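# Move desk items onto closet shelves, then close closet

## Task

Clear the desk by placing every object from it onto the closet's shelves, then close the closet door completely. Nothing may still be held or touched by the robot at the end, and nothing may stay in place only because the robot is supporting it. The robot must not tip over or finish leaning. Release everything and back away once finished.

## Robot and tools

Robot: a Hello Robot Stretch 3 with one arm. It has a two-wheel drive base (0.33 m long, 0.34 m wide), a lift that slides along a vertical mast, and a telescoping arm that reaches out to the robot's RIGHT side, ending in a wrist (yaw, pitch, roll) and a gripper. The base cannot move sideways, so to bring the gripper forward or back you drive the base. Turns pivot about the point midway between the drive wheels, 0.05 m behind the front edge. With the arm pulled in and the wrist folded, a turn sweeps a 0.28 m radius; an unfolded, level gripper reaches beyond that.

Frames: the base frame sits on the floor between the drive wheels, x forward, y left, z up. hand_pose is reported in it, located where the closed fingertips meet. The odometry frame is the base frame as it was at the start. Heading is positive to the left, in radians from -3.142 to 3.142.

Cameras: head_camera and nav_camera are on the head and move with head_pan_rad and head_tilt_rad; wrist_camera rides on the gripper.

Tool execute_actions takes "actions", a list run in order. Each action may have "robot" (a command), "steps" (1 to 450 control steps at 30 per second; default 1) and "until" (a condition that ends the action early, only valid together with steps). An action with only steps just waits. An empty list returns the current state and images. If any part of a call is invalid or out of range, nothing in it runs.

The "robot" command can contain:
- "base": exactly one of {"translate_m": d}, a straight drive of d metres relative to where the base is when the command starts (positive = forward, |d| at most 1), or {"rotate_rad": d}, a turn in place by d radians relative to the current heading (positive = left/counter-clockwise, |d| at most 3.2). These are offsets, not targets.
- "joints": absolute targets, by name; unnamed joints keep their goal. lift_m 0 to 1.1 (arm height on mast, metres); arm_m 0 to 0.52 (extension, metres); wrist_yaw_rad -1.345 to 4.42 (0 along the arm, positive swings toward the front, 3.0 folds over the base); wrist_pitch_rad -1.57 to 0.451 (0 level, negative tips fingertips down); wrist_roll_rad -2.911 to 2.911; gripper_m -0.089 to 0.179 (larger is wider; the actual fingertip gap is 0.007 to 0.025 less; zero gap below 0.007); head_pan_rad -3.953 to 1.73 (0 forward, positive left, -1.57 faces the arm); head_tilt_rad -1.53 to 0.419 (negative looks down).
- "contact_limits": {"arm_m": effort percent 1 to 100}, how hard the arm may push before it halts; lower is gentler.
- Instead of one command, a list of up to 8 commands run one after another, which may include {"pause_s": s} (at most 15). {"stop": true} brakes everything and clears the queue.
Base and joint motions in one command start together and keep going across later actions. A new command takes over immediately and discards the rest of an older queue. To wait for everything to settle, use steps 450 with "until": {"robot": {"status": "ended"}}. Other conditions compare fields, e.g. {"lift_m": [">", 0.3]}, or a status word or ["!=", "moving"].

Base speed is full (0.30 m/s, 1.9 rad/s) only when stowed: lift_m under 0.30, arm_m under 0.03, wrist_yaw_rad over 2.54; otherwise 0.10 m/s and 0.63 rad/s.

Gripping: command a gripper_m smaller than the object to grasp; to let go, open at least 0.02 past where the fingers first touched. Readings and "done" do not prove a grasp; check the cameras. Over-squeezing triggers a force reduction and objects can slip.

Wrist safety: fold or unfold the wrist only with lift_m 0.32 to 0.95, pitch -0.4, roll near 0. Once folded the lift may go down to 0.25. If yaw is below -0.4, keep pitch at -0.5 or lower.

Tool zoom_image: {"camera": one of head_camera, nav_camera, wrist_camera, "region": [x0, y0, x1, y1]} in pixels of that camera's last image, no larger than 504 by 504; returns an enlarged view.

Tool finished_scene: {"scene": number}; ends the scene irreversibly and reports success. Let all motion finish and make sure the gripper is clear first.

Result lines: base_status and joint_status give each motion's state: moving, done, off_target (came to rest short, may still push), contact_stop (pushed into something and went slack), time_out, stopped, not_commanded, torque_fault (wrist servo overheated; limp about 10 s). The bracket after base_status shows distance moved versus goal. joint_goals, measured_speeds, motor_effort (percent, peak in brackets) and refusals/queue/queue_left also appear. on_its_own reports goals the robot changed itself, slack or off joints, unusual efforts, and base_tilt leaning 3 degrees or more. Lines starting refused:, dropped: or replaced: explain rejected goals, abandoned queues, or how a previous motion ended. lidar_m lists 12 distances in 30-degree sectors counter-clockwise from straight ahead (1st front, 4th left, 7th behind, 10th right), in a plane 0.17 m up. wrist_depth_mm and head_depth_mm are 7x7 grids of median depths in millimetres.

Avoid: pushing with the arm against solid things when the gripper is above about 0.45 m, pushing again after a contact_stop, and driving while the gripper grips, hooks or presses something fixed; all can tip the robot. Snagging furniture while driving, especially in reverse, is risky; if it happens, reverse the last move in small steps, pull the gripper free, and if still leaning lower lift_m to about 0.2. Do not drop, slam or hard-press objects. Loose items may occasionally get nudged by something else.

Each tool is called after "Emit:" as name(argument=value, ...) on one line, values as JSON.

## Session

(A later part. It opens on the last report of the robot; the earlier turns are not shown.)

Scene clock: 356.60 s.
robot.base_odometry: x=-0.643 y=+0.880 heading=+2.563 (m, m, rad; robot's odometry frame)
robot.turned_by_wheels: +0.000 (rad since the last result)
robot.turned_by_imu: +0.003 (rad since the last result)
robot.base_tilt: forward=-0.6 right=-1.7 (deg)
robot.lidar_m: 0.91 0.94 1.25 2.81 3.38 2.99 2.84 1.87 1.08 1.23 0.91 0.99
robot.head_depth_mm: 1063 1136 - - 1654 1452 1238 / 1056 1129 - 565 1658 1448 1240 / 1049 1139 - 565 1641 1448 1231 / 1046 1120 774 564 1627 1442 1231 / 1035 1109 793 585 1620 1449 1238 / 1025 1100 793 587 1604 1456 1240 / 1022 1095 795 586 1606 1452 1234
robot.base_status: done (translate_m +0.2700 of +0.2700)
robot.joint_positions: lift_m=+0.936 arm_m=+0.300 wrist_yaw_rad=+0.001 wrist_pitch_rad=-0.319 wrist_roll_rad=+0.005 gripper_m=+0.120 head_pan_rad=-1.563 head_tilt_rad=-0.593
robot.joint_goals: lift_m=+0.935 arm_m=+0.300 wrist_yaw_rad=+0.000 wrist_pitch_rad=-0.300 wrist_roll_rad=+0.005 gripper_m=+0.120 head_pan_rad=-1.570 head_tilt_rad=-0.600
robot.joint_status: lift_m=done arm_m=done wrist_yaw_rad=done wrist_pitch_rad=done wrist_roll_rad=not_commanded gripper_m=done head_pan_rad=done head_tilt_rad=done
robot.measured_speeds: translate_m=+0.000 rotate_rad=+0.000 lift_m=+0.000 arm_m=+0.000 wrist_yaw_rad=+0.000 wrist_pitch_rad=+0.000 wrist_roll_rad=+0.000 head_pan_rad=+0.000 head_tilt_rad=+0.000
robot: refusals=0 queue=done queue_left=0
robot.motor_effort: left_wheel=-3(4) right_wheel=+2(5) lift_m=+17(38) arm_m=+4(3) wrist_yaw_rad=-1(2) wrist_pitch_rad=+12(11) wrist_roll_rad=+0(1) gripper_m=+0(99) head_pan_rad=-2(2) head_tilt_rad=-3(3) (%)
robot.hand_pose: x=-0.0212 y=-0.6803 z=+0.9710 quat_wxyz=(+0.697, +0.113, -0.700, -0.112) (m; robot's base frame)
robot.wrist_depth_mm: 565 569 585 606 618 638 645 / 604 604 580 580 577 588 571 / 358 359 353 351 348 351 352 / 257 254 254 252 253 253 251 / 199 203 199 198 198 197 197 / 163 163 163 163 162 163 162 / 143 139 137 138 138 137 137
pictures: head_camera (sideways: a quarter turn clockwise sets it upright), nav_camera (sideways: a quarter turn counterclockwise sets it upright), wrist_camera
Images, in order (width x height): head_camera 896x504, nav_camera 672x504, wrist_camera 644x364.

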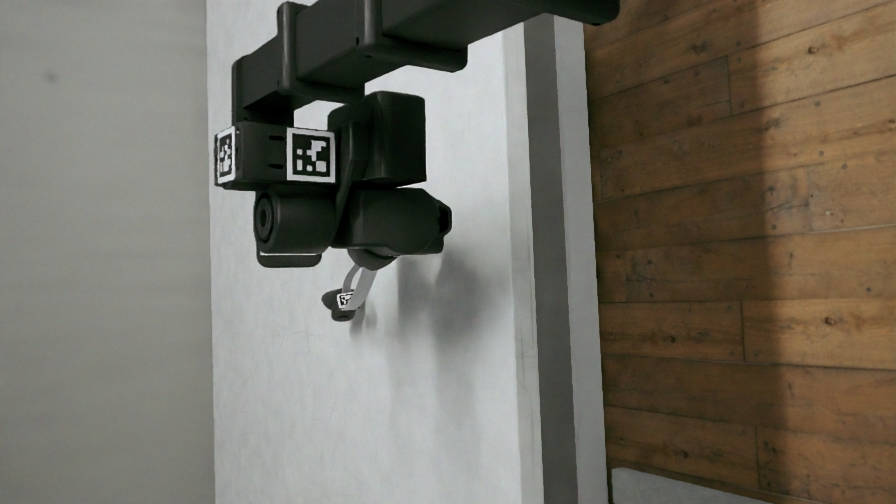

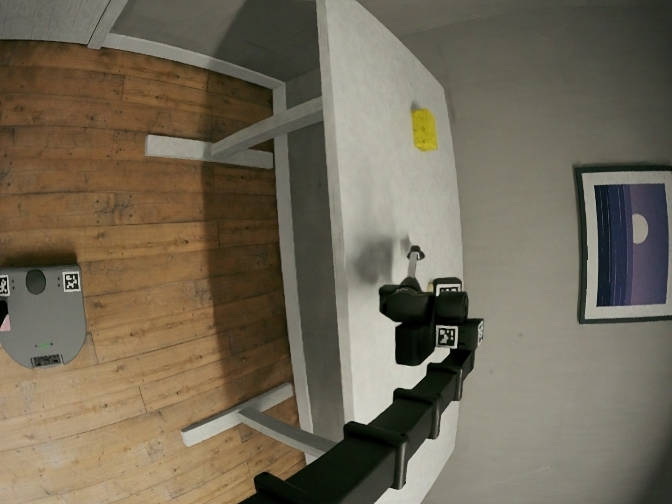

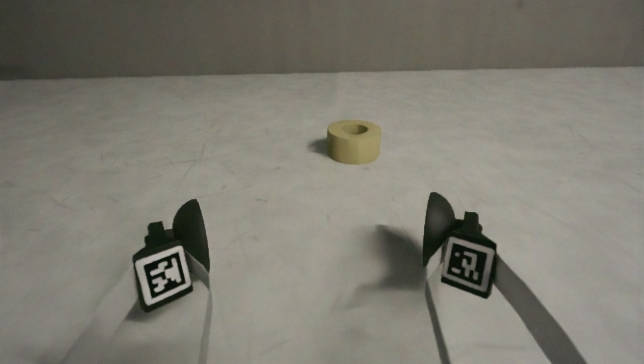

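Emit:
execute_actions(actions=[{"robot":[{"base":{"translate_m":-0.03},"joints":{"lift_m":0.922,"arm_m":0.43}}],"steps":300,"until":{"robot":{"status":"ended"}}}])

Scene clock: 364.93 s.
robot.base_odometry: x=-0.618 y=+0.864 heading=+2.563 (m, m, rad; robot's odometry frame)
robot.turned_by_wheels: +0.000 (rad since the last result)
robot.turned_by_imu: +0.000 (rad since the last result)
robot.base_tilt: forward=-0.6 right=-1.7 (deg)
robot.lidar_m: 0.95 0.97 1.29 2.80 3.38 2.96 2.81 1.88 1.06 1.24 0.93 1.02
robot.head_depth_mm: 1068 1136 882 - 1639 1449 1231 / 1057 1137 723 585 1653 1443 1241 / 1054 1132 724 586 1653 1447 1237 / 1039 1140 754 586 1631 1450 1243 / 1036 1118 791 587 1623 1454 1246 / 1026 1106 794 585 1616 1450 1236 / 1021 1091 794 584 1602 1445 1235
robot.base_status: done (translate_m -0.0300 of -0.0300)
robot.joint_positions: lift_m=+0.923 arm_m=+0.429 wrist_yaw_rad=+0.003 wrist_pitch_rad=-0.287 wrist_roll_rad=+0.005 gripper_m=+0.120 head_pan_rad=-1.563 head_tilt_rad=-0.593
robot.joint_goals: lift_m=+0.922 arm_m=+0.430 wrist_yaw_rad=+0.000 wrist_pitch_rad=-0.300 wrist_roll_rad=+0.005 gripper_m=+0.120 head_pan_rad=-1.570 head_tilt_rad=-0.600
robot.joint_status: lift_m=done arm_m=done wrist_yaw_rad=done wrist_pitch_rad=done wrist_roll_rad=not_commanded gripper_m=done head_pan_rad=done head_tilt_rad=done
robot.measured_speeds: translate_m=+0.000 rotate_rad=+0.000 lift_m=+0.000 arm_m=+0.000 wrist_yaw_rad=+0.000 wrist_pitch_rad=+0.000 wrist_roll_rad=+0.000 head_pan_rad=+0.000 head_tilt_rad=+0.000
robot: refusals=0 queue=done queue_left=0
robot.motor_effort: left_wheel=-2(7) right_wheel=+1(10) lift_m=+12(22) arm_m=+5(6) wrist_yaw_rad=-2(9) wrist_pitch_rad=-8(11) wrist_roll_rad=+0(0) gripper_m=-1(2) head_pan_rad=-2(1) head_tilt_rad=-2(3) (%)
robot.hand_pose: x=-0.0209 y=-0.8132 z=+0.9656 quat_wxyz=(+0.698, +0.102, -0.701, -0.101) (m; robot's base frame)
robot.wrist_depth_mm: 463 476 489 494 510 512 528 / 492 511 515 524 535 553 576 / 367 364 366 365 356 359 355 / 255 252 252 250 251 249 247 / 195 198 194 161 193 191 191 / 157 157 156 157 156 150 156 / 137 132 131 132 132 131 130
pictures: head_camera (sideways: a quarter turn clockwise sets it upright), nav_camera (sideways: a quarter turn counterclockwise sets it upright), wrist_camera
Images, in order (width x height): head_camera 896x504, nav_camera 672x504, wrist_camera 644x364.

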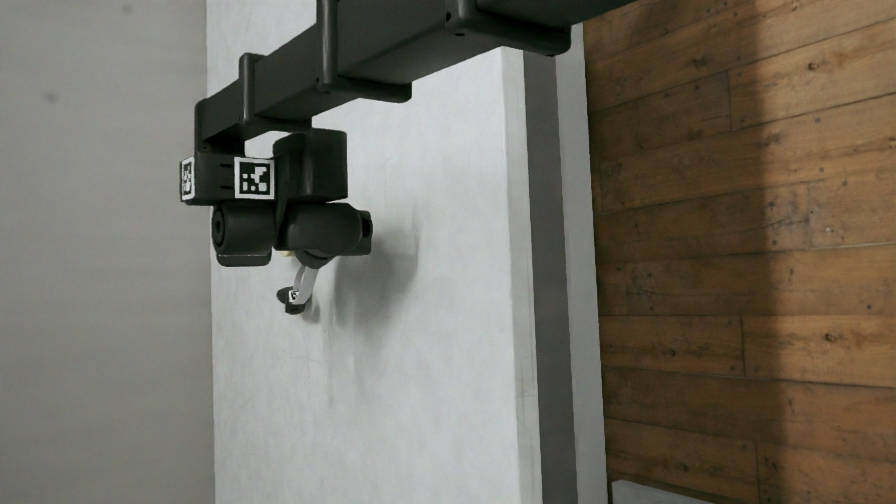

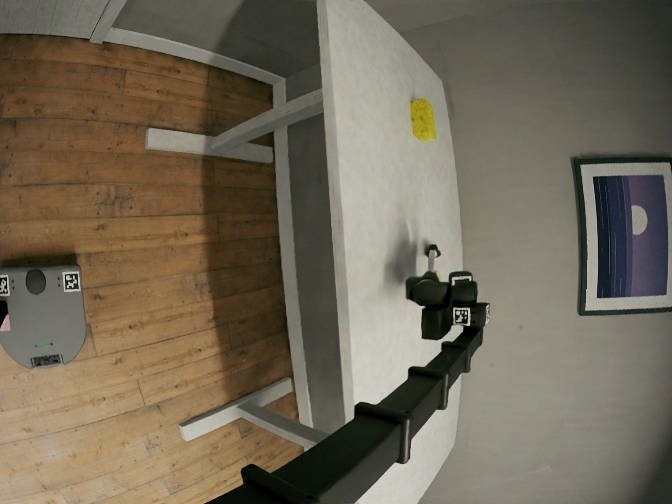

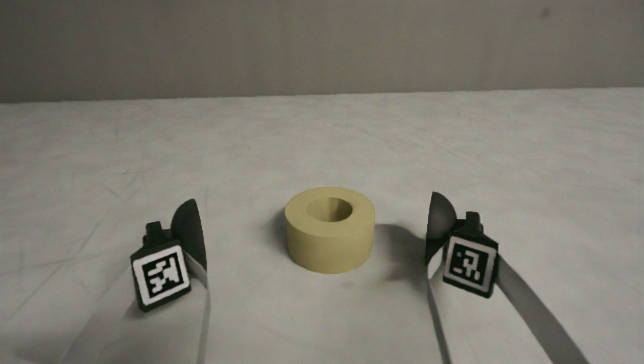

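Emit:
execute_actions(actions=[{"robot":[{"joints":{"lift_m":0.929}},{"joints":{"arm_m":0.455}},{"joints":{"gripper_m":0.025}},{"pause_s":1},{"joints":{"lift_m":1.0}}],"steps":300,"until":{"robot":{"status":"ended"}}}])

Scene clock: 372.17 s.
robot.base_odometry: x=-0.618 y=+0.864 heading=+2.563 (m, m, rad; robot's odometry frame)
robot.turned_by_wheels: +0.000 (rad since the last result)
robot.turned_by_imu: +0.001 (rad since the last result)
robot.base_tilt: forward=-0.6 right=-1.7 (deg)
robot.lidar_m: 0.95 0.97 1.29 2.80 3.38 2.96 2.80 1.88 1.06 1.24 0.93 1.02
robot.head_depth_mm: 1069 - 758 586 1648 1457 1233 / 1038 1084 792 588 1635 1449 1234 / 1029 - 792 585 1646 1448 1240 / 1040 1148 752 585 1633 1458 1241 / 1035 1112 796 587 1612 1449 1237 / 1028 1107 792 588 1609 1446 1233 / 1021 1102 794 584 1605 1455 1242
robot.base_status: done (translate_m -0.0300 of -0.0300)
robot.joint_positions: lift_m=+0.999 arm_m=+0.455 wrist_yaw_rad=+0.001 wrist_pitch_rad=-0.316 wrist_roll_rad=+0.005 gripper_m=+0.026 head_pan_rad=-1.563 head_tilt_rad=-0.593
robot.joint_goals: lift_m=+1.000 arm_m=+0.455 wrist_yaw_rad=+0.000 wrist_pitch_rad=-0.300 wrist_roll_rad=+0.005 gripper_m=+0.025 head_pan_rad=-1.570 head_tilt_rad=-0.600
robot.joint_status: lift_m=done arm_m=done wrist_yaw_rad=done wrist_pitch_rad=done wrist_roll_rad=not_commanded gripper_m=done head_pan_rad=done head_tilt_rad=done
robot.measured_speeds: translate_m=+0.000 rotate_rad=+0.000 lift_m=+0.000 arm_m=+0.000 wrist_yaw_rad=+0.000 wrist_pitch_rad=+0.000 wrist_roll_rad=+0.000 head_pan_rad=+0.000 head_tilt_rad=+0.000
robot: refusals=0 queue=done queue_left=0
robot.motor_effort: left_wheel=-2(2) right_wheel=+2(2) lift_m=+43(45) arm_m=+3(5) wrist_yaw_rad=-2(2) wrist_pitch_rad=+9(10) wrist_roll_rad=+0(0) gripper_m=-16(100) head_pan_rad=-2(2) head_tilt_rad=-3(4) (%)
robot.hand_pose: x=-0.0212 y=-0.8356 z=+1.0356 quat_wxyz=(+0.697, +0.112, -0.700, -0.112) (m; robot's base frame)
robot.wrist_depth_mm: 451 455 461 470 487 502 511 / 472 485 497 507 522 535 558 / 505 500 526 537 530 536 531 / 381 383 380 380 376 383 375 / 295 297 295 163 303 293 295 / 244 242 232 136 236 239 241 / 205 207 205 204 206 205 203
pictures: head_camera (sideways: a quarter turn clockwise sets it upright), nav_camera (sideways: a quarter turn counterclockwise sets it upright), wrist_camera
Images, in order (width x height): head_camera 896x504, nav_camera 672x504, wrist_camera 644x364.

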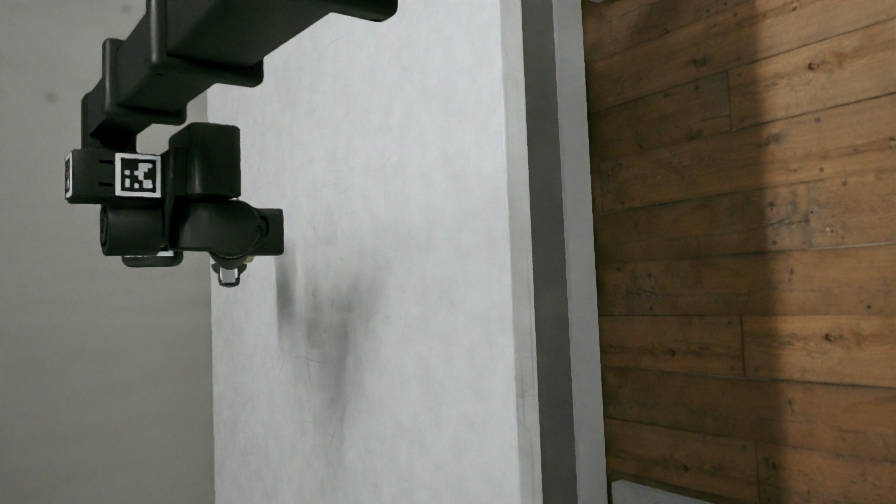

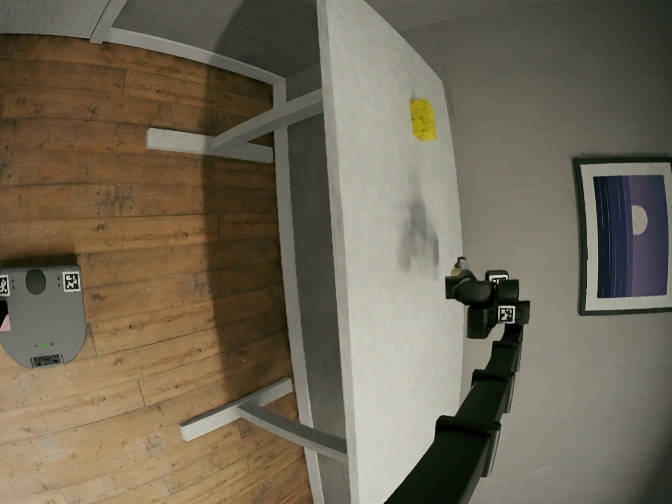

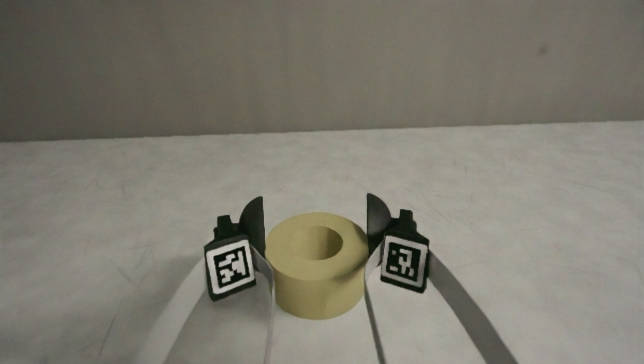

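Emit:
execute_actions(actions=[{"robot":[{"joints":{"arm_m":0,"wrist_pitch_rad":-0.1}},{"base":{"rotate_rad":1.55},"joints":{"lift_m":0.84}},{"base":{"translate_m":1.0}},{"base":{"translate_m":1.0}},{"base":{"translate_m":0.24}},{"base":{"rotate_rad":1.555},"joints":{"head_tilt_rad":-0.5}},{"base":{"translate_m":1.0}}],"steps":450,"until":{"robot":{"status":"ended"}}},{"steps":450,"until":{"robot":{"status":"ended"}}},{"steps":450,"until":{"robot":{"status":"ended"}}}])

Scene clock: 422.97 s.
robot.base_odometry: x=-1.297 y=-1.400 heading=-0.616 (m, m, rad; robot's odometry frame)
robot.turned_by_wheels: +3.105 (rad since the last result)
robot.turned_by_imu: +3.143 (rad since the last result)
robot.base_tilt: forward=-1.5 right=-1.8 (deg)
robot.lidar_m: 1.56 2.29 2.99 3.53 2.30 1.61 1.52 1.56 0.52 0.51 1.27 0.74
robot.head_depth_mm: 399 435 480 540 620 709 808 / 469 480 497 544 604 681 790 / 1034 1028 1168 982 1205 701 - / 1041 1069 1210 1028 1249 1457 - / 1031 1070 1207 1027 1231 1515 1300 / 1028 1068 1195 1040 1248 1513 1296 / 1017 1066 1182 983 1242 1507 1298
robot.base_status: moving (translate_m +0.7172 of +1.0000)
robot.joint_positions: lift_m=+0.841 arm_m=+0.000 wrist_yaw_rad=+0.001 wrist_pitch_rad=-0.123 wrist_roll_rad=+0.005 gripper_m=+0.026 head_pan_rad=-1.563 head_tilt_rad=-0.507
robot.joint_goals: lift_m=+0.840 arm_m=+0.000 wrist_yaw_rad=+0.000 wrist_pitch_rad=-0.100 wrist_roll_rad=+0.005 gripper_m=+0.025 head_pan_rad=-1.570 head_tilt_rad=-0.500
robot.joint_status: lift_m=done arm_m=done wrist_yaw_rad=done wrist_pitch_rad=done wrist_roll_rad=not_commanded gripper_m=done head_pan_rad=done head_tilt_rad=done
robot.measured_speeds: translate_m=+0.100 rotate_rad=+0.000 lift_m=+0.000 arm_m=+0.000 wrist_yaw_rad=+0.000 wrist_pitch_rad=+0.000 wrist_roll_rad=+0.000 head_pan_rad=+0.000 head_tilt_rad=+0.000
robot: refusals=0 queue=running queue_left=0
robot.motor_effort: left_wheel=-1(7) right_wheel=+3(7) lift_m=+17(44) arm_m=-1(5) wrist_yaw_rad=-2(2) wrist_pitch_rad=+13(14) wrist_roll_rad=+0(0) gripper_m=-16(16) head_pan_rad=-2(1) head_tilt_rad=+2(10) (%)
robot.hand_pose: x=-0.0212 y=-0.3967 z=+0.9240 quat_wxyz=(+0.704, +0.044, -0.707, -0.043) (m; robot's base frame)
robot.wrist_depth_mm: 746 752 800 796 262 234 250 / 861 861 908 926 270 255 264 / 892 910 930 938 274 270 280 / 655 954 - - 278 288 295 / - - - 163 282 306 322 / 813 845 811 136 329 331 - / 749 754 - - 329 353 -
pictures: head_camera (sideways: a quarter turn clockwise sets it upright), nav_camera (sideways: a quarter turn counterclockwise sets it upright), wrist_camera
Images, in order (width x height): head_camera 896x504, nav_camera 672x504, wrist_camera 644x364.

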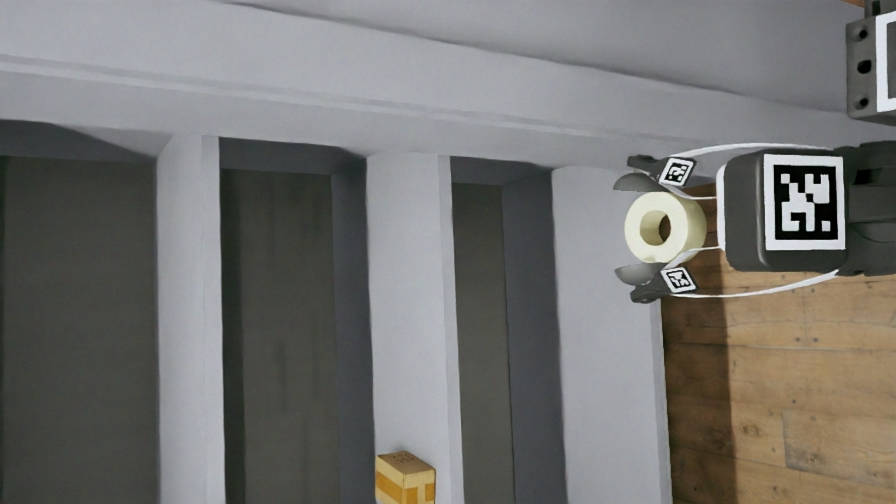

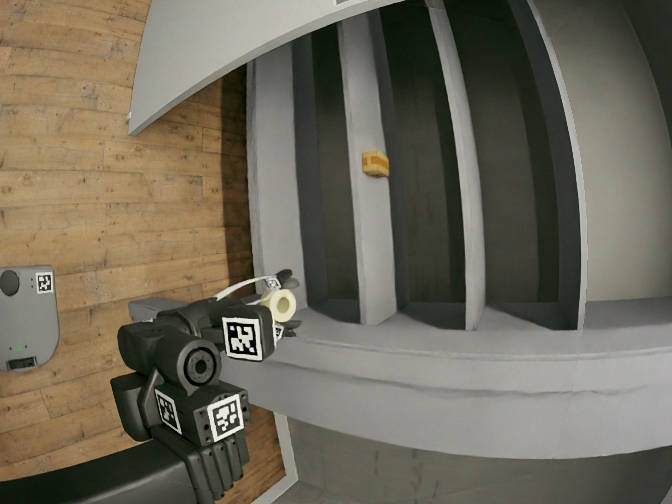

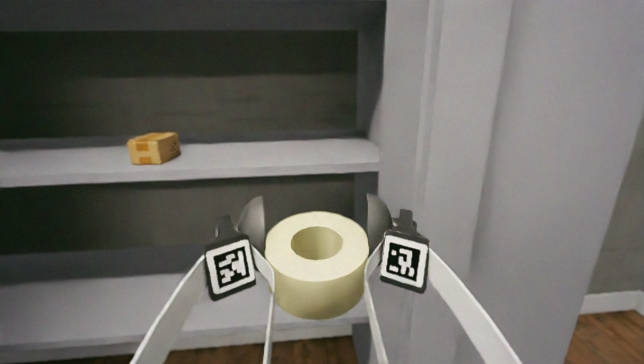

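Emit:
execute_actions(actions=[{"robot":{"stop":true},"steps":60,"until":{"robot":{"status":"ended"}}}])

Scene clock: 425.93 s.
robot.base_odometry: x=-1.116 y=-1.527 heading=-0.616 (m, m, rad; robot's odometry frame)
robot.turned_by_wheels: +0.000 (rad since the last result)
robot.turned_by_imu: +0.002 (rad since the last result)
robot.base_tilt: forward=-0.5 right=-1.7 (deg)
robot.lidar_m: 2.03 2.07 2.70 3.54 2.63 1.85 1.75 0.75 0.60 1.23 0.59 0.68
robot.head_depth_mm: 1037 1042 1158 1039 1165 1235 1125 / 1039 1076 1214 1031 1249 1494 1327 / 1037 1071 1206 1034 1245 1508 - / 1023 1074 1195 1039 1248 1455 - / 1020 1070 1187 985 1246 1508 1294 / 1017 1058 1174 1033 1243 1461 1300 / 1007 1052 1175 983 1244 1463 1292
robot.base_status: stopped (translate_m +0.9383 of +0.9383)
robot.joint_positions: lift_m=+0.841 arm_m=+0.000 wrist_yaw_rad=+0.001 wrist_pitch_rad=-0.123 wrist_roll_rad=+0.005 gripper_m=+0.026 head_pan_rad=-1.563 head_tilt_rad=-0.507
robot.joint_goals: lift_m=+0.840 arm_m=+0.000 wrist_yaw_rad=+0.000 wrist_pitch_rad=-0.100 wrist_roll_rad=+0.005 gripper_m=+0.025 head_pan_rad=-1.570 head_tilt_rad=-0.500
robot.joint_status: lift_m=done arm_m=done wrist_yaw_rad=done wrist_pitch_rad=done wrist_roll_rad=not_commanded gripper_m=done head_pan_rad=done head_tilt_rad=done
robot.measured_speeds: translate_m=+0.000 rotate_rad=+0.000 lift_m=+0.000 arm_m=+0.000 wrist_yaw_rad=+0.000 wrist_pitch_rad=+0.000 wrist_roll_rad=+0.000 head_pan_rad=+0.000 head_tilt_rad=+0.000
robot: refusals=0 queue=stopped queue_left=0
robot.motor_effort: left_wheel=-2(7) right_wheel=+2(4) lift_m=+17(17) arm_m=-3(3) wrist_yaw_rad=-2(1) wrist_pitch_rad=+13(14) wrist_roll_rad=+0(0) gripper_m=-16(16) head_pan_rad=+0(2) head_tilt_rad=+3(2) (%)
robot.hand_pose: x=-0.0212 y=-0.3967 z=+0.9240 quat_wxyz=(+0.704, +0.044, -0.707, -0.043) (m; robot's base frame)
robot.wrist_depth_mm: 749 753 773 808 838 573 324 / 850 875 866 923 895 612 331 / 876 871 914 931 877 611 332 / 649 631 - - 886 625 338 / - - - 164 917 632 341 / 847 863 799 137 792 630 341 / 706 719 728 - - 461 345
pictures: head_camera (sideways: a quarter turn clockwise sets it upright), nav_camera (sideways: a quarter turn counterclockwise sets it upright), wrist_camera
Images, in order (width x height): head_camera 896x504, nav_camera 672x504, wrist_camera 644x364.

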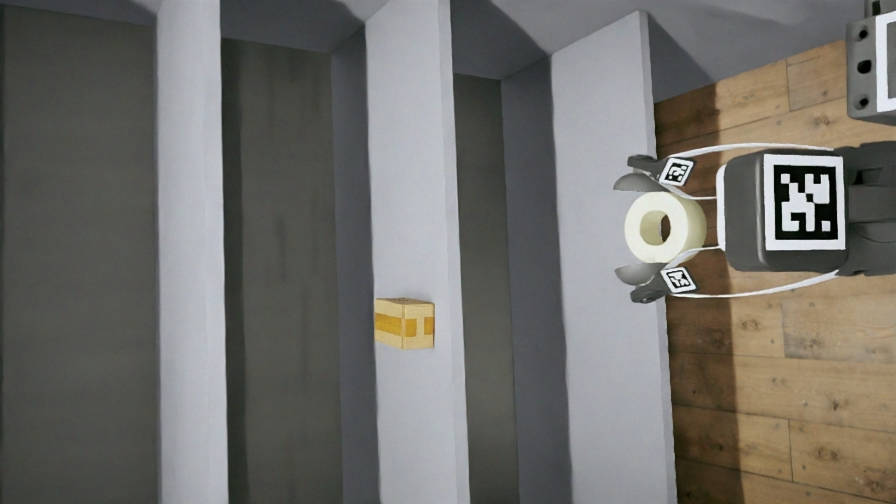

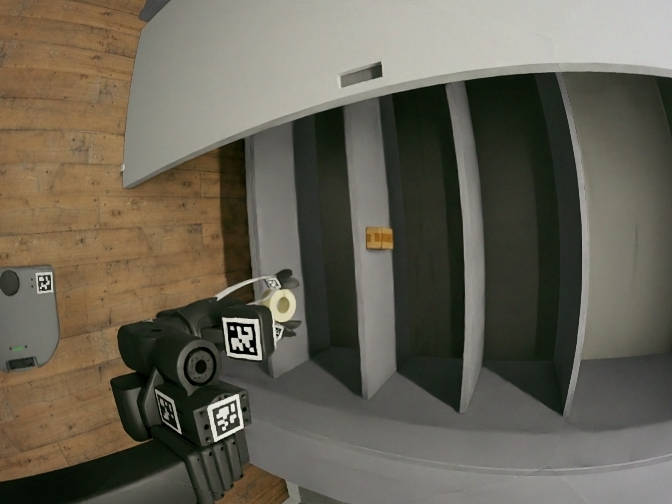

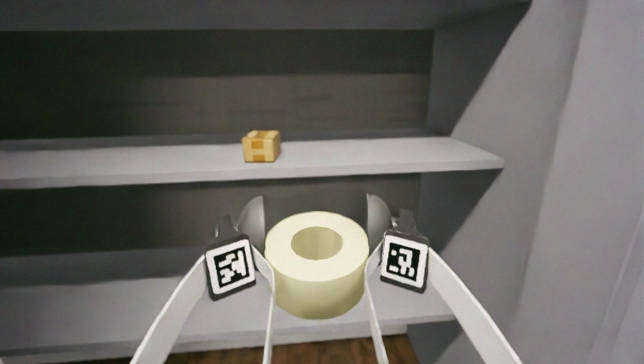

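Emit:
execute_actions(actions=[{"robot":[{"base":{"translate_m":-0.04}},{"joints":{"arm_m":0.49}},{"joints":{"lift_m":0.803}},{"joints":{"gripper_m":0.09}},{"pause_s":0.5},{"joints":{"arm_m":0.3}}],"steps":450,"until":{"robot":{"status":"ended"}}}])

Scene clock: 442.20 s.
robot.base_odometry: x=-1.149 y=-1.504 heading=-0.616 (m, m, rad; robot's odometry frame)
robot.turned_by_wheels: +0.000 (rad since the last result)
robot.turned_by_imu: +0.001 (rad since the last result)
robot.base_tilt: forward=-0.6 right=-1.7 (deg)
robot.lidar_m: 2.07 2.11 2.75 3.08 2.57 1.80 1.70 1.74 0.58 1.23 0.62 0.68
robot.head_depth_mm: 1021 954 1066 984 1058 - - / 1042 1075 1223 984 - 1511 1300 / 1043 1068 1206 979 - 1501 1287 / 1029 1068 1204 933 1208 1503 1296 / 1023 1070 1180 1006 1235 1516 1303 / 1013 1066 1179 1036 1246 1473 1295 / 1006 1052 1169 984 1243 1459 1296
robot.base_status: done (translate_m -0.0400 of -0.0400)
robot.joint_positions: lift_m=+0.803 arm_m=+0.300 wrist_yaw_rad=+0.001 wrist_pitch_rad=-0.121 wrist_roll_rad=+0.005 gripper_m=+0.090 head_pan_rad=-1.563 head_tilt_rad=-0.507
robot.joint_goals: lift_m=+0.803 arm_m=+0.300 wrist_yaw_rad=+0.000 wrist_pitch_rad=-0.100 wrist_roll_rad=+0.005 gripper_m=+0.090 head_pan_rad=-1.570 head_tilt_rad=-0.500
robot.joint_status: lift_m=done arm_m=done wrist_yaw_rad=done wrist_pitch_rad=done wrist_roll_rad=not_commanded gripper_m=done head_pan_rad=done head_tilt_rad=done
robot.measured_speeds: translate_m=+0.000 rotate_rad=+0.000 lift_m=+0.000 arm_m=+0.000 wrist_yaw_rad=+0.000 wrist_pitch_rad=+0.000 wrist_roll_rad=+0.000 head_pan_rad=+0.000 head_tilt_rad=+0.000
robot: refusals=0 queue=done queue_left=0
robot.motor_effort: left_wheel=-2(8) right_wheel=+2(4) lift_m=+17(17) arm_m=-3(5) wrist_yaw_rad=-2(2) wrist_pitch_rad=+12(14) wrist_roll_rad=+0(0) gripper_m=+1(98) head_pan_rad=-2(2) head_tilt_rad=+2(3) (%)
robot.hand_pose: x=-0.0212 y=-0.6968 z=+0.8873 quat_wxyz=(+0.704, +0.043, -0.707, -0.043) (m; robot's base frame)
robot.wrist_depth_mm: 564 578 597 605 620 508 360 / 600 594 638 642 663 521 362 / 624 634 640 664 675 533 366 / 404 335 359 355 395 386 347 / 292 308 308 753 518 492 360 / 722 740 742 757 744 515 373 / 637 631 634 630 626 583 381
pictures: head_camera (sideways: a quarter turn clockwise sets it upright), nav_camera (sideways: a quarter turn counterclockwise sets it upright), wrist_camera
Images, in order (width x height): head_camera 896x504, nav_camera 672x504, wrist_camera 644x364.

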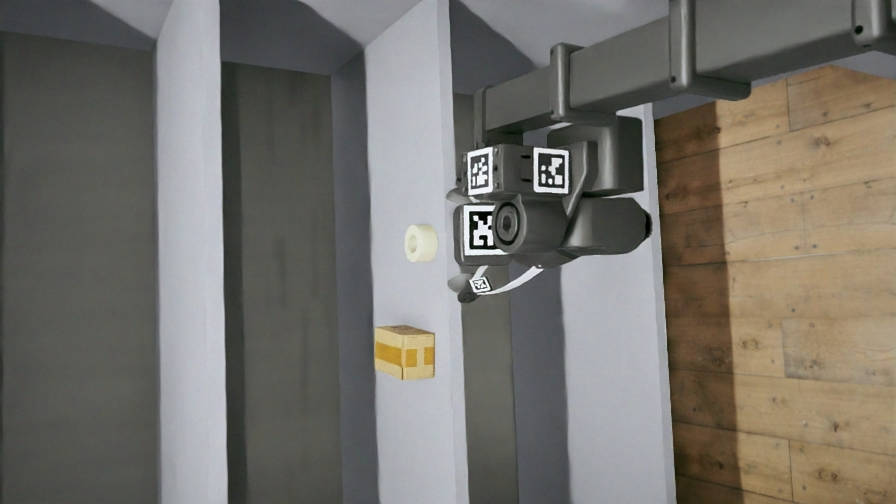

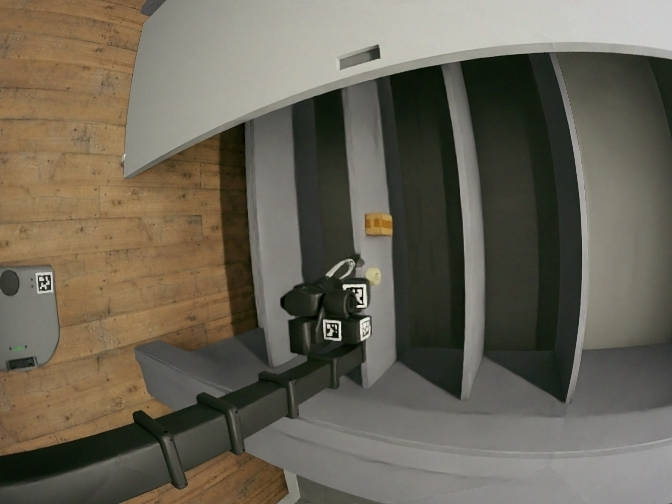

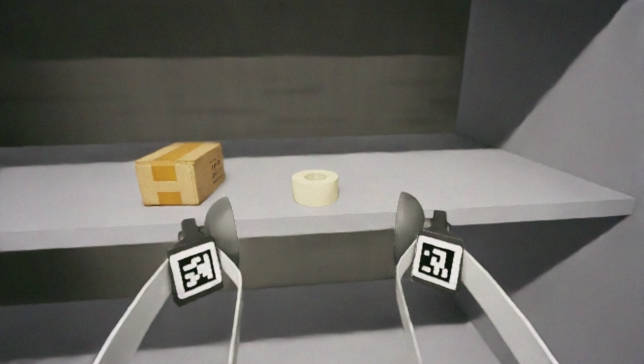

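Emit:
execute_actions(actions=[{"robot":[{"joints":{"arm_m":0,"wrist_pitch_rad":-0.4,"lift_m":0.7}},{"joints":{"wrist_yaw_rad":3.0,"gripper_m":0.0}},{"joints":{"lift_m":0.27}},{"base":{"translate_m":-0.9}},{"base":{"rotate_rad":1.555}},{"base":{"translate_m":1.0}},{"base":{"translate_m":1.0}},{"base":{"translate_m":0.22}}],"steps":450,"until":{"robot":{"status":"ended"}}},{"steps":450,"until":{"robot":{"status":"ended"}}},{"robot":[{"base":{"rotate_rad":1.545},"joints":{"head_tilt_rad":-0.6}},{"joints":{"lift_m":0.9}},{"joints":{"wrist_yaw_rad":0,"gripper_m":0.15}},{"joints":{"wrist_pitch_rad":-0.3,"lift_m":1.0}}],"steps":450,"until":{"robot":{"status":"ended"}}}])

Scene clock: 490.73 s.
robot.base_odometry: x=-0.573 y=+0.807 heading=+2.484 (m, m, rad; robot's odometry frame)
robot.turned_by_wheels: +3.100 (rad since the last result)
robot.turned_by_imu: +3.114 (rad since the last result)
robot.base_tilt: forward=-0.6 right=-1.8 (deg)
robot.lidar_m: 0.97 0.99 1.28 2.77 3.26 2.98 2.77 2.02 1.06 1.26 0.96 1.07
robot.head_depth_mm: 1106 1161 837 - - - - / 1091 1160 793 634 - - - / 1079 1137 791 - - - - / 1067 1136 792 - - 1425 1239 / 1058 1131 792 608 1641 1439 1232 / 1043 1119 793 608 1617 1449 1237 / 1038 1105 792 586 1611 1448 1230
robot.base_status: done (rotate_rad +1.5449 of +1.5450)
robot.joint_positions: lift_m=+0.999 arm_m=+0.000 wrist_yaw_rad=+0.002 wrist_pitch_rad=-0.319 wrist_roll_rad=+0.005 gripper_m=+0.150 head_pan_rad=-1.563 head_tilt_rad=-0.593
robot.joint_goals: lift_m=+1.000 arm_m=+0.000 wrist_yaw_rad=+0.000 wrist_pitch_rad=-0.300 wrist_roll_rad=+0.005 gripper_m=+0.150 head_pan_rad=-1.570 head_tilt_rad=-0.600
robot.joint_status: lift_m=done arm_m=done wrist_yaw_rad=done wrist_pitch_rad=done wrist_roll_rad=not_commanded gripper_m=done head_pan_rad=done head_tilt_rad=done
robot.measured_speeds: translate_m=+0.000 rotate_rad=+0.000 lift_m=+0.000 arm_m=+0.000 wrist_yaw_rad=+0.000 wrist_pitch_rad=+0.000 wrist_roll_rad=+0.000 head_pan_rad=+0.000 head_tilt_rad=+0.000
robot: refusals=0 queue=done queue_left=0
robot.motor_effort: left_wheel=-3(12) right_wheel=+2(9) lift_m=+43(43) arm_m=-3(1) wrist_yaw_rad=-2(0) wrist_pitch_rad=+12(12) wrist_roll_rad=+0(0) gripper_m=+1(100) head_pan_rad=-1(2) head_tilt_rad=-3(9) (%)
robot.hand_pose: x=-0.0210 y=-0.3811 z=+1.0349 quat_wxyz=(+0.697, +0.113, -0.700, -0.112) (m; robot's base frame)
robot.wrist_depth_mm: 799 825 872 896 945 972 - / 844 850 890 874 843 855 - / 509 535 528 531 530 525 528 / 380 381 383 381 379 377 379 / 298 309 299 297 303 325 322 / 268 - - - - - - / - - - - - - -
pictures: head_camera (sideways: a quarter turn clockwise sets it upright), nav_camera (sideways: a quarter turn counterclockwise sets it upright), wrist_camera
Images, in order (width x height): head_camera 896x504, nav_camera 672x504, wrist_camera 644x364.

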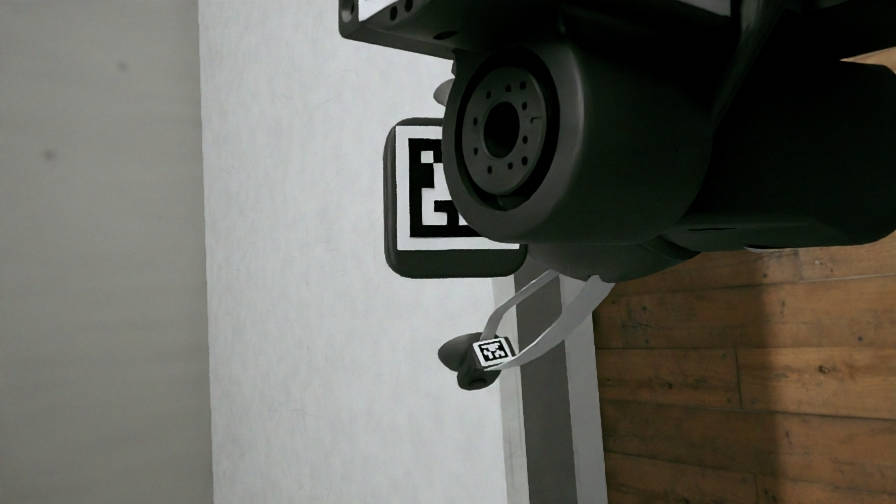

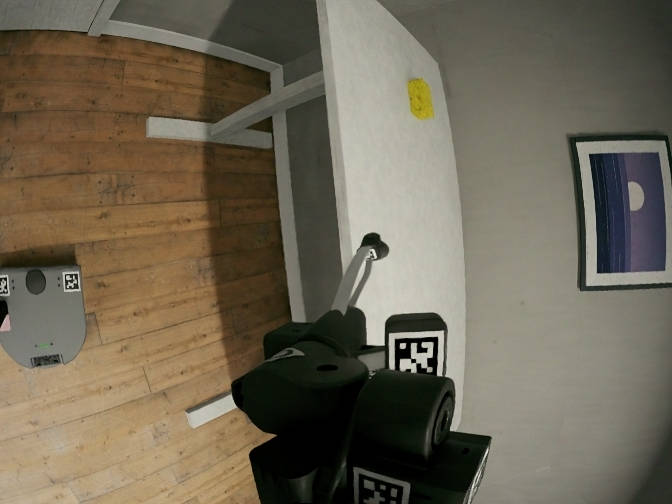

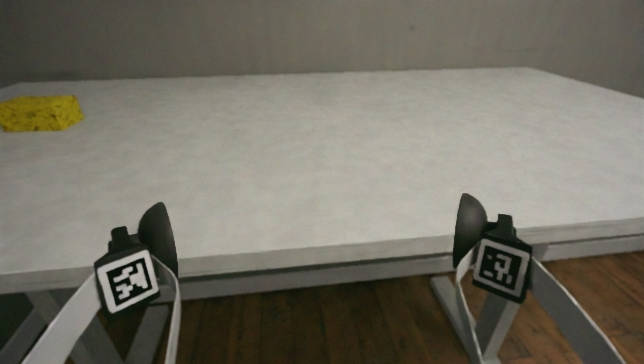

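Emit:
execute_actions(actions=[{"robot":[{"base":{"translate_m":0.53},"joints":{"arm_m":0.28,"gripper_m":0.179}},{"joints":{"lift_m":0.94}}],"steps":300,"until":{"robot":{"status":"ended"}}}])

Scene clock: 501.63 s.
robot.base_odometry: x=-0.992 y=+1.131 heading=+2.484 (m, m, rad; robot's odometry frame)
robot.turned_by_wheels: +0.000 (rad since the last result)
robot.turned_by_imu: +0.005 (rad since the last result)
robot.base_tilt: forward=-0.6 right=-1.7 (deg)
robot.lidar_m: 0.45 0.45 0.58 1.32 3.09 3.53 3.29 1.43 1.29 0.76 0.74 0.47
robot.head_depth_mm: 1051 1127 - 544 1649 1438 1233 / 1041 1130 - 565 1650 1453 1243 / 1030 1118 - 553 1638 1450 1230 / 1020 1096 773 564 1623 1454 1243 / 1015 1083 832 587 1014 1381 1228 / 1000 1074 791 588 1583 1451 1244 / 992 1089 1175 588 1563 1448 1234
robot.base_status: done (translate_m +0.5300 of +0.5300)
robot.joint_positions: lift_m=+0.941 arm_m=+0.280 wrist_yaw_rad=+0.001 wrist_pitch_rad=-0.319 wrist_roll_rad=+0.005 gripper_m=+0.179 head_pan_rad=-1.563 head_tilt_rad=-0.593
robot.joint_goals: lift_m=+0.940 arm_m=+0.280 wrist_yaw_rad=+0.000 wrist_pitch_rad=-0.300 wrist_roll_rad=+0.005 gripper_m=+0.179 head_pan_rad=-1.570 head_tilt_rad=-0.600
robot.joint_status: lift_m=done arm_m=done wrist_yaw_rad=done wrist_pitch_rad=done wrist_roll_rad=not_commanded gripper_m=done head_pan_rad=done head_tilt_rad=done
robot.measured_speeds: translate_m=+0.000 rotate_rad=+0.000 lift_m=+0.000 arm_m=+0.000 wrist_yaw_rad=+0.000 wrist_pitch_rad=+0.000 wrist_roll_rad=+0.000 head_pan_rad=+0.000 head_tilt_rad=+0.000
robot: refusals=0 queue=done queue_left=0
robot.motor_effort: left_wheel=-3(5) right_wheel=+2(7) lift_m=+16(45) arm_m=+4(5) wrist_yaw_rad=-2(1) wrist_pitch_rad=+11(11) wrist_roll_rad=+0(0) gripper_m=+1(99) head_pan_rad=-1(2) head_tilt_rad=-3(2) (%)
robot.hand_pose: x=-0.0212 y=-0.6603 z=+0.9760 quat_wxyz=(+0.697, +0.113, -0.700, -0.112) (m; robot's base frame)
robot.wrist_depth_mm: 544 572 587 600 622 646 681 / 587 603 614 598 599 609 598 / 626 370 369 293 266 370 366 / 275 264 266 264 263 265 262 / 213 212 209 204 206 215 205 / - 166 169 169 168 163 168 / 139 143 143 143 143 142 143
pictures: head_camera (sideways: a quarter turn clockwise sets it upright), nav_camera (sideways: a quarter turn counterclockwise sets it upright), wrist_camera
Images, in order (width x height): head_camera 896x504, nav_camera 672x504, wrist_camera 644x364.

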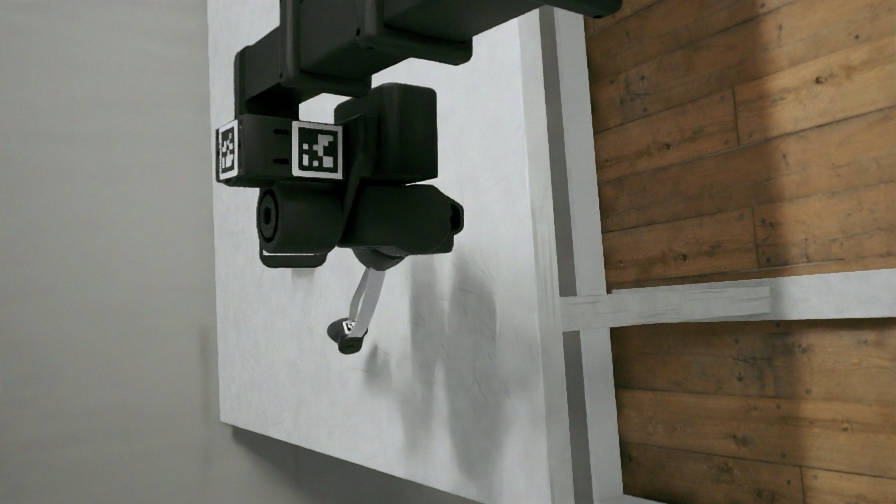

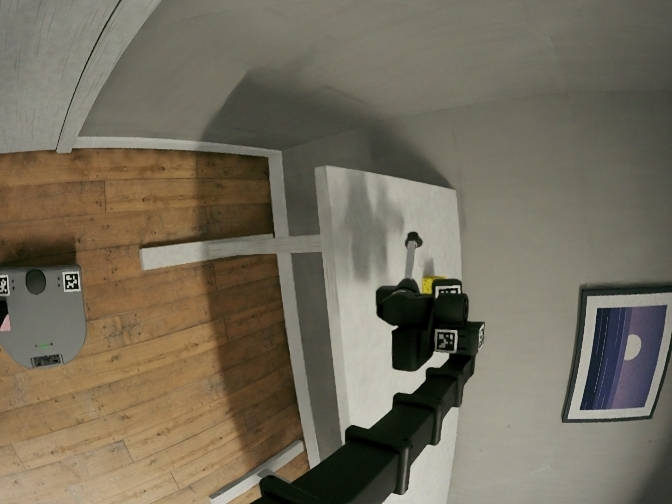

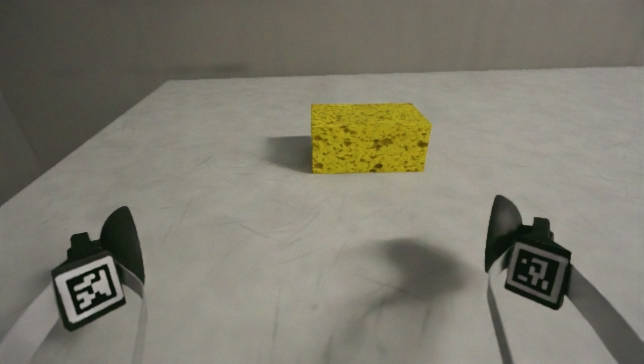

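Emit:
execute_actions(actions=[{"robot":[{"base":{"translate_m":-0.045},"joints":{"lift_m":0.932}},{"joints":{"arm_m":0.44}}],"steps":300,"until":{"robot":{"status":"ended"}}}])

Scene clock: 507.63 s.
robot.base_odometry: x=-0.956 y=+1.104 heading=+2.484 (m, m, rad; robot's odometry frame)
robot.turned_by_wheels: +0.000 (rad since the last result)
robot.turned_by_imu: +0.000 (rad since the last result)
robot.base_tilt: forward=-0.6 right=-1.7 (deg)
robot.lidar_m: 0.49 0.50 0.64 1.45 2.91 3.50 3.25 1.39 1.30 0.76 0.81 0.55
robot.head_depth_mm: 1050 1131 - - 1657 1442 1233 / 1043 1125 755 587 1652 1442 1235 / 1034 1106 719 585 1640 1436 1234 / 1020 1105 752 585 1604 1450 1237 / 1013 1088 774 585 1039 1344 1204 / 1002 1070 793 587 1582 1451 1244 / 999 1084 791 586 1580 1445 1232
robot.base_status: done (translate_m -0.0450 of -0.0450)
robot.joint_positions: lift_m=+0.933 arm_m=+0.440 wrist_yaw_rad=+0.001 wrist_pitch_rad=-0.319 wrist_roll_rad=+0.005 gripper_m=+0.179 head_pan_rad=-1.563 head_tilt_rad=-0.593
robot.joint_goals: lift_m=+0.932 arm_m=+0.440 wrist_yaw_rad=+0.000 wrist_pitch_rad=-0.300 wrist_roll_rad=+0.005 gripper_m=+0.179 head_pan_rad=-1.570 head_tilt_rad=-0.600
robot.joint_status: lift_m=done arm_m=done wrist_yaw_rad=done wrist_pitch_rad=done wrist_roll_rad=not_commanded gripper_m=done head_pan_rad=done head_tilt_rad=done
robot.measured_speeds: translate_m=+0.000 rotate_rad=+0.000 lift_m=+0.000 arm_m=+0.000 wrist_yaw_rad=+0.000 wrist_pitch_rad=+0.000 wrist_roll_rad=+0.000 head_pan_rad=+0.000 head_tilt_rad=+0.000
robot: refusals=0 queue=done queue_left=0
robot.motor_effort: left_wheel=-3(7) right_wheel=+2(2) lift_m=+17(18) arm_m=+4(2) wrist_yaw_rad=-2(2) wrist_pitch_rad=+11(11) wrist_roll_rad=+0(0) gripper_m=+1(1) head_pan_rad=-1(1) head_tilt_rad=-3(3) (%)
robot.hand_pose: x=-0.0212 y=-0.8203 z=+0.9680 quat_wxyz=(+0.697, +0.113, -0.700, -0.112) (m; robot's base frame)
robot.wrist_depth_mm: 430 432 452 467 491 505 529 / 454 463 480 501 502 527 544 / 348 349 340 345 344 341 341 / 249 250 237 159 234 247 244 / 203 198 125 125 125 200 191 / - 156 118 119 121 153 158 / 132 134 131 131 131 134 133
pictures: head_camera (sideways: a quarter turn clockwise sets it upright), nav_camera (sideways: a quarter turn counterclockwise sets it upright), wrist_camera
Images, in order (width x height): head_camera 896x504, nav_camera 672x504, wrist_camera 644x364.

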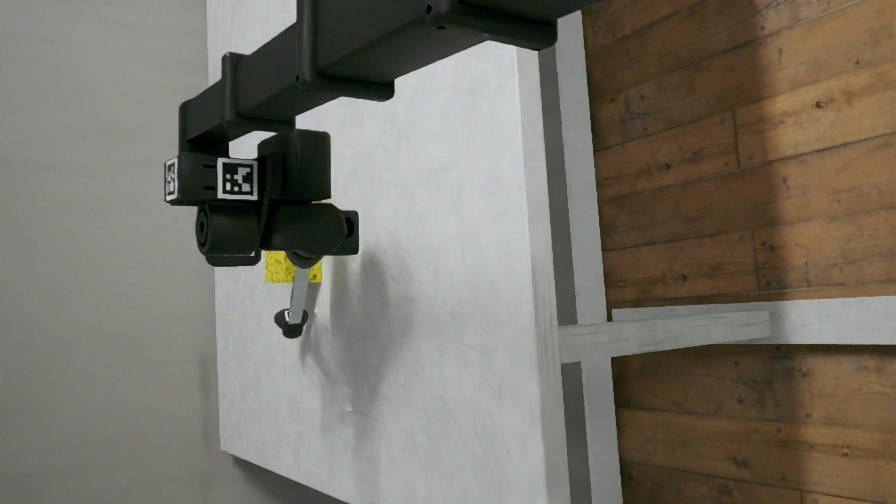

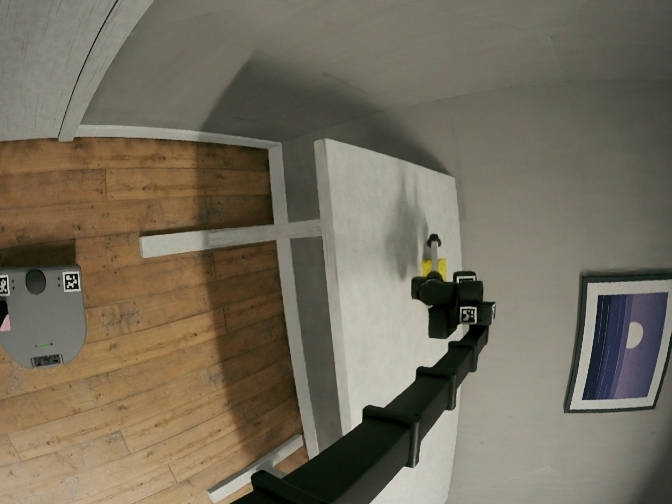

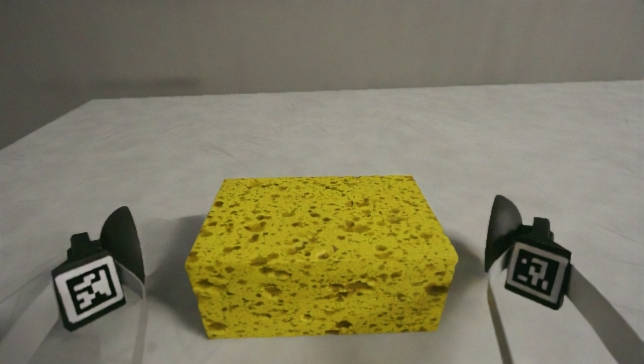

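Emit:
execute_actions(actions=[{"robot":[{"joints":{"gripper_m":0.085}},{"pause_s":1},{"joints":{"lift_m":1.0}},{"joints":{"arm_m":0,"wrist_pitch_rad":-0.1}},{"base":{"translate_m":-0.5}},{"base":{"rotate_rad":1.55},"joints":{"lift_m":0.85}},{"base":{"translate_m":1.0}},{"base":{"translate_m":1.0}}],"steps":450,"until":{"robot":{"status":"ended"}}},{"steps":450,"until":{"robot":{"status":"ended"}}},{"steps":450,"until":{"robot":{"status":"ended"}}}])

Scene clock: 552.17 s.
robot.base_odometry: x=-1.816 y=-0.759 heading=-2.249 (m, m, rad; robot's odometry frame)
robot.turned_by_wheels: +1.550 (rad since the last result)
robot.turned_by_imu: +1.571 (rad since the last result)
robot.base_tilt: forward=-0.6 right=-1.8 (deg)
robot.lidar_m: 1.52 0.88 1.50 2.24 3.03 3.47 2.82 1.24 0.83 0.78 0.79 1.00
robot.head_depth_mm: 661 733 822 942 1091 1290 - / 652 725 809 908 1073 1275 - / 645 716 800 892 466 - - / 639 705 786 879 467 - 1216 / 633 697 779 862 981 1197 1233 / 625 690 767 851 997 1179 1234 / 610 674 761 856 985 1157 1235
robot.base_status: done (translate_m +1.0000 of +1.0000)
robot.joint_positions: lift_m=+0.851 arm_m=+0.000 wrist_yaw_rad=+0.001 wrist_pitch_rad=-0.121 wrist_roll_rad=+0.005 gripper_m=+0.086 head_pan_rad=-1.563 head_tilt_rad=-0.593
robot.joint_goals: lift_m=+0.850 arm_m=+0.000 wrist_yaw_rad=+0.000 wrist_pitch_rad=-0.100 wrist_roll_rad=+0.005 gripper_m=+0.085 head_pan_rad=-1.570 head_tilt_rad=-0.600
robot.joint_status: lift_m=done arm_m=done wrist_yaw_rad=done wrist_pitch_rad=done wrist_roll_rad=not_commanded gripper_m=done head_pan_rad=done head_tilt_rad=done
robot.measured_speeds: translate_m=+0.000 rotate_rad=+0.000 lift_m=+0.000 arm_m=+0.000 wrist_yaw_rad=+0.000 wrist_pitch_rad=+0.000 wrist_roll_rad=+0.000 head_pan_rad=+0.000 head_tilt_rad=+0.000
robot: refusals=0 queue=done queue_left=0
robot.motor_effort: left_wheel=-3(8) right_wheel=+2(7) lift_m=+16(42) arm_m=-3(2) wrist_yaw_rad=-2(2) wrist_pitch_rad=+13(14) wrist_roll_rad=+0(0) gripper_m=-18(100) head_pan_rad=-1(3) head_tilt_rad=-4(2) (%)
robot.hand_pose: x=-0.0212 y=-0.3968 z=+0.9343 quat_wxyz=(+0.704, +0.043, -0.707, -0.043) (m; robot's base frame)
robot.wrist_depth_mm: 430 433 458 476 486 501 529 / 450 459 477 492 507 541 560 / 466 483 503 518 544 554 578 / 497 507 337 162 550 595 612 / 519 539 128 125 125 647 678 / 551 565 139 130 125 682 731 / 586 613 650 665 713 719 770
pictures: head_camera (sideways: a quarter turn clockwise sets it upright), nav_camera (sideways: a quarter turn counterclockwise sets it upright), wrist_camera
Images, in order (width x height): head_camera 896x504, nav_camera 672x504, wrist_camera 644x364.

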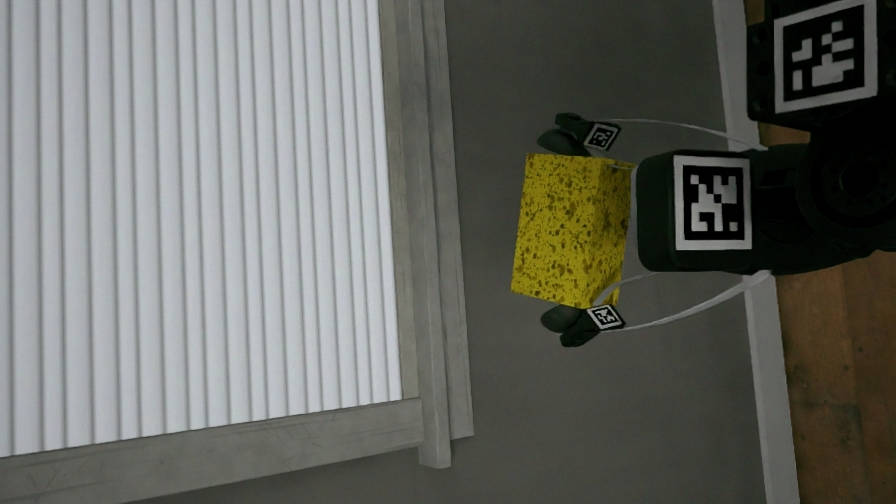

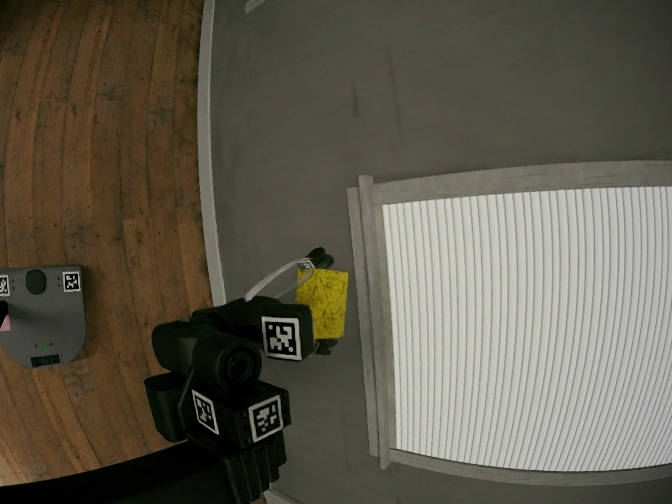

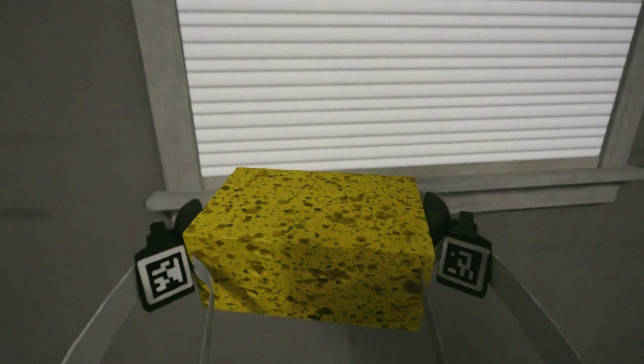

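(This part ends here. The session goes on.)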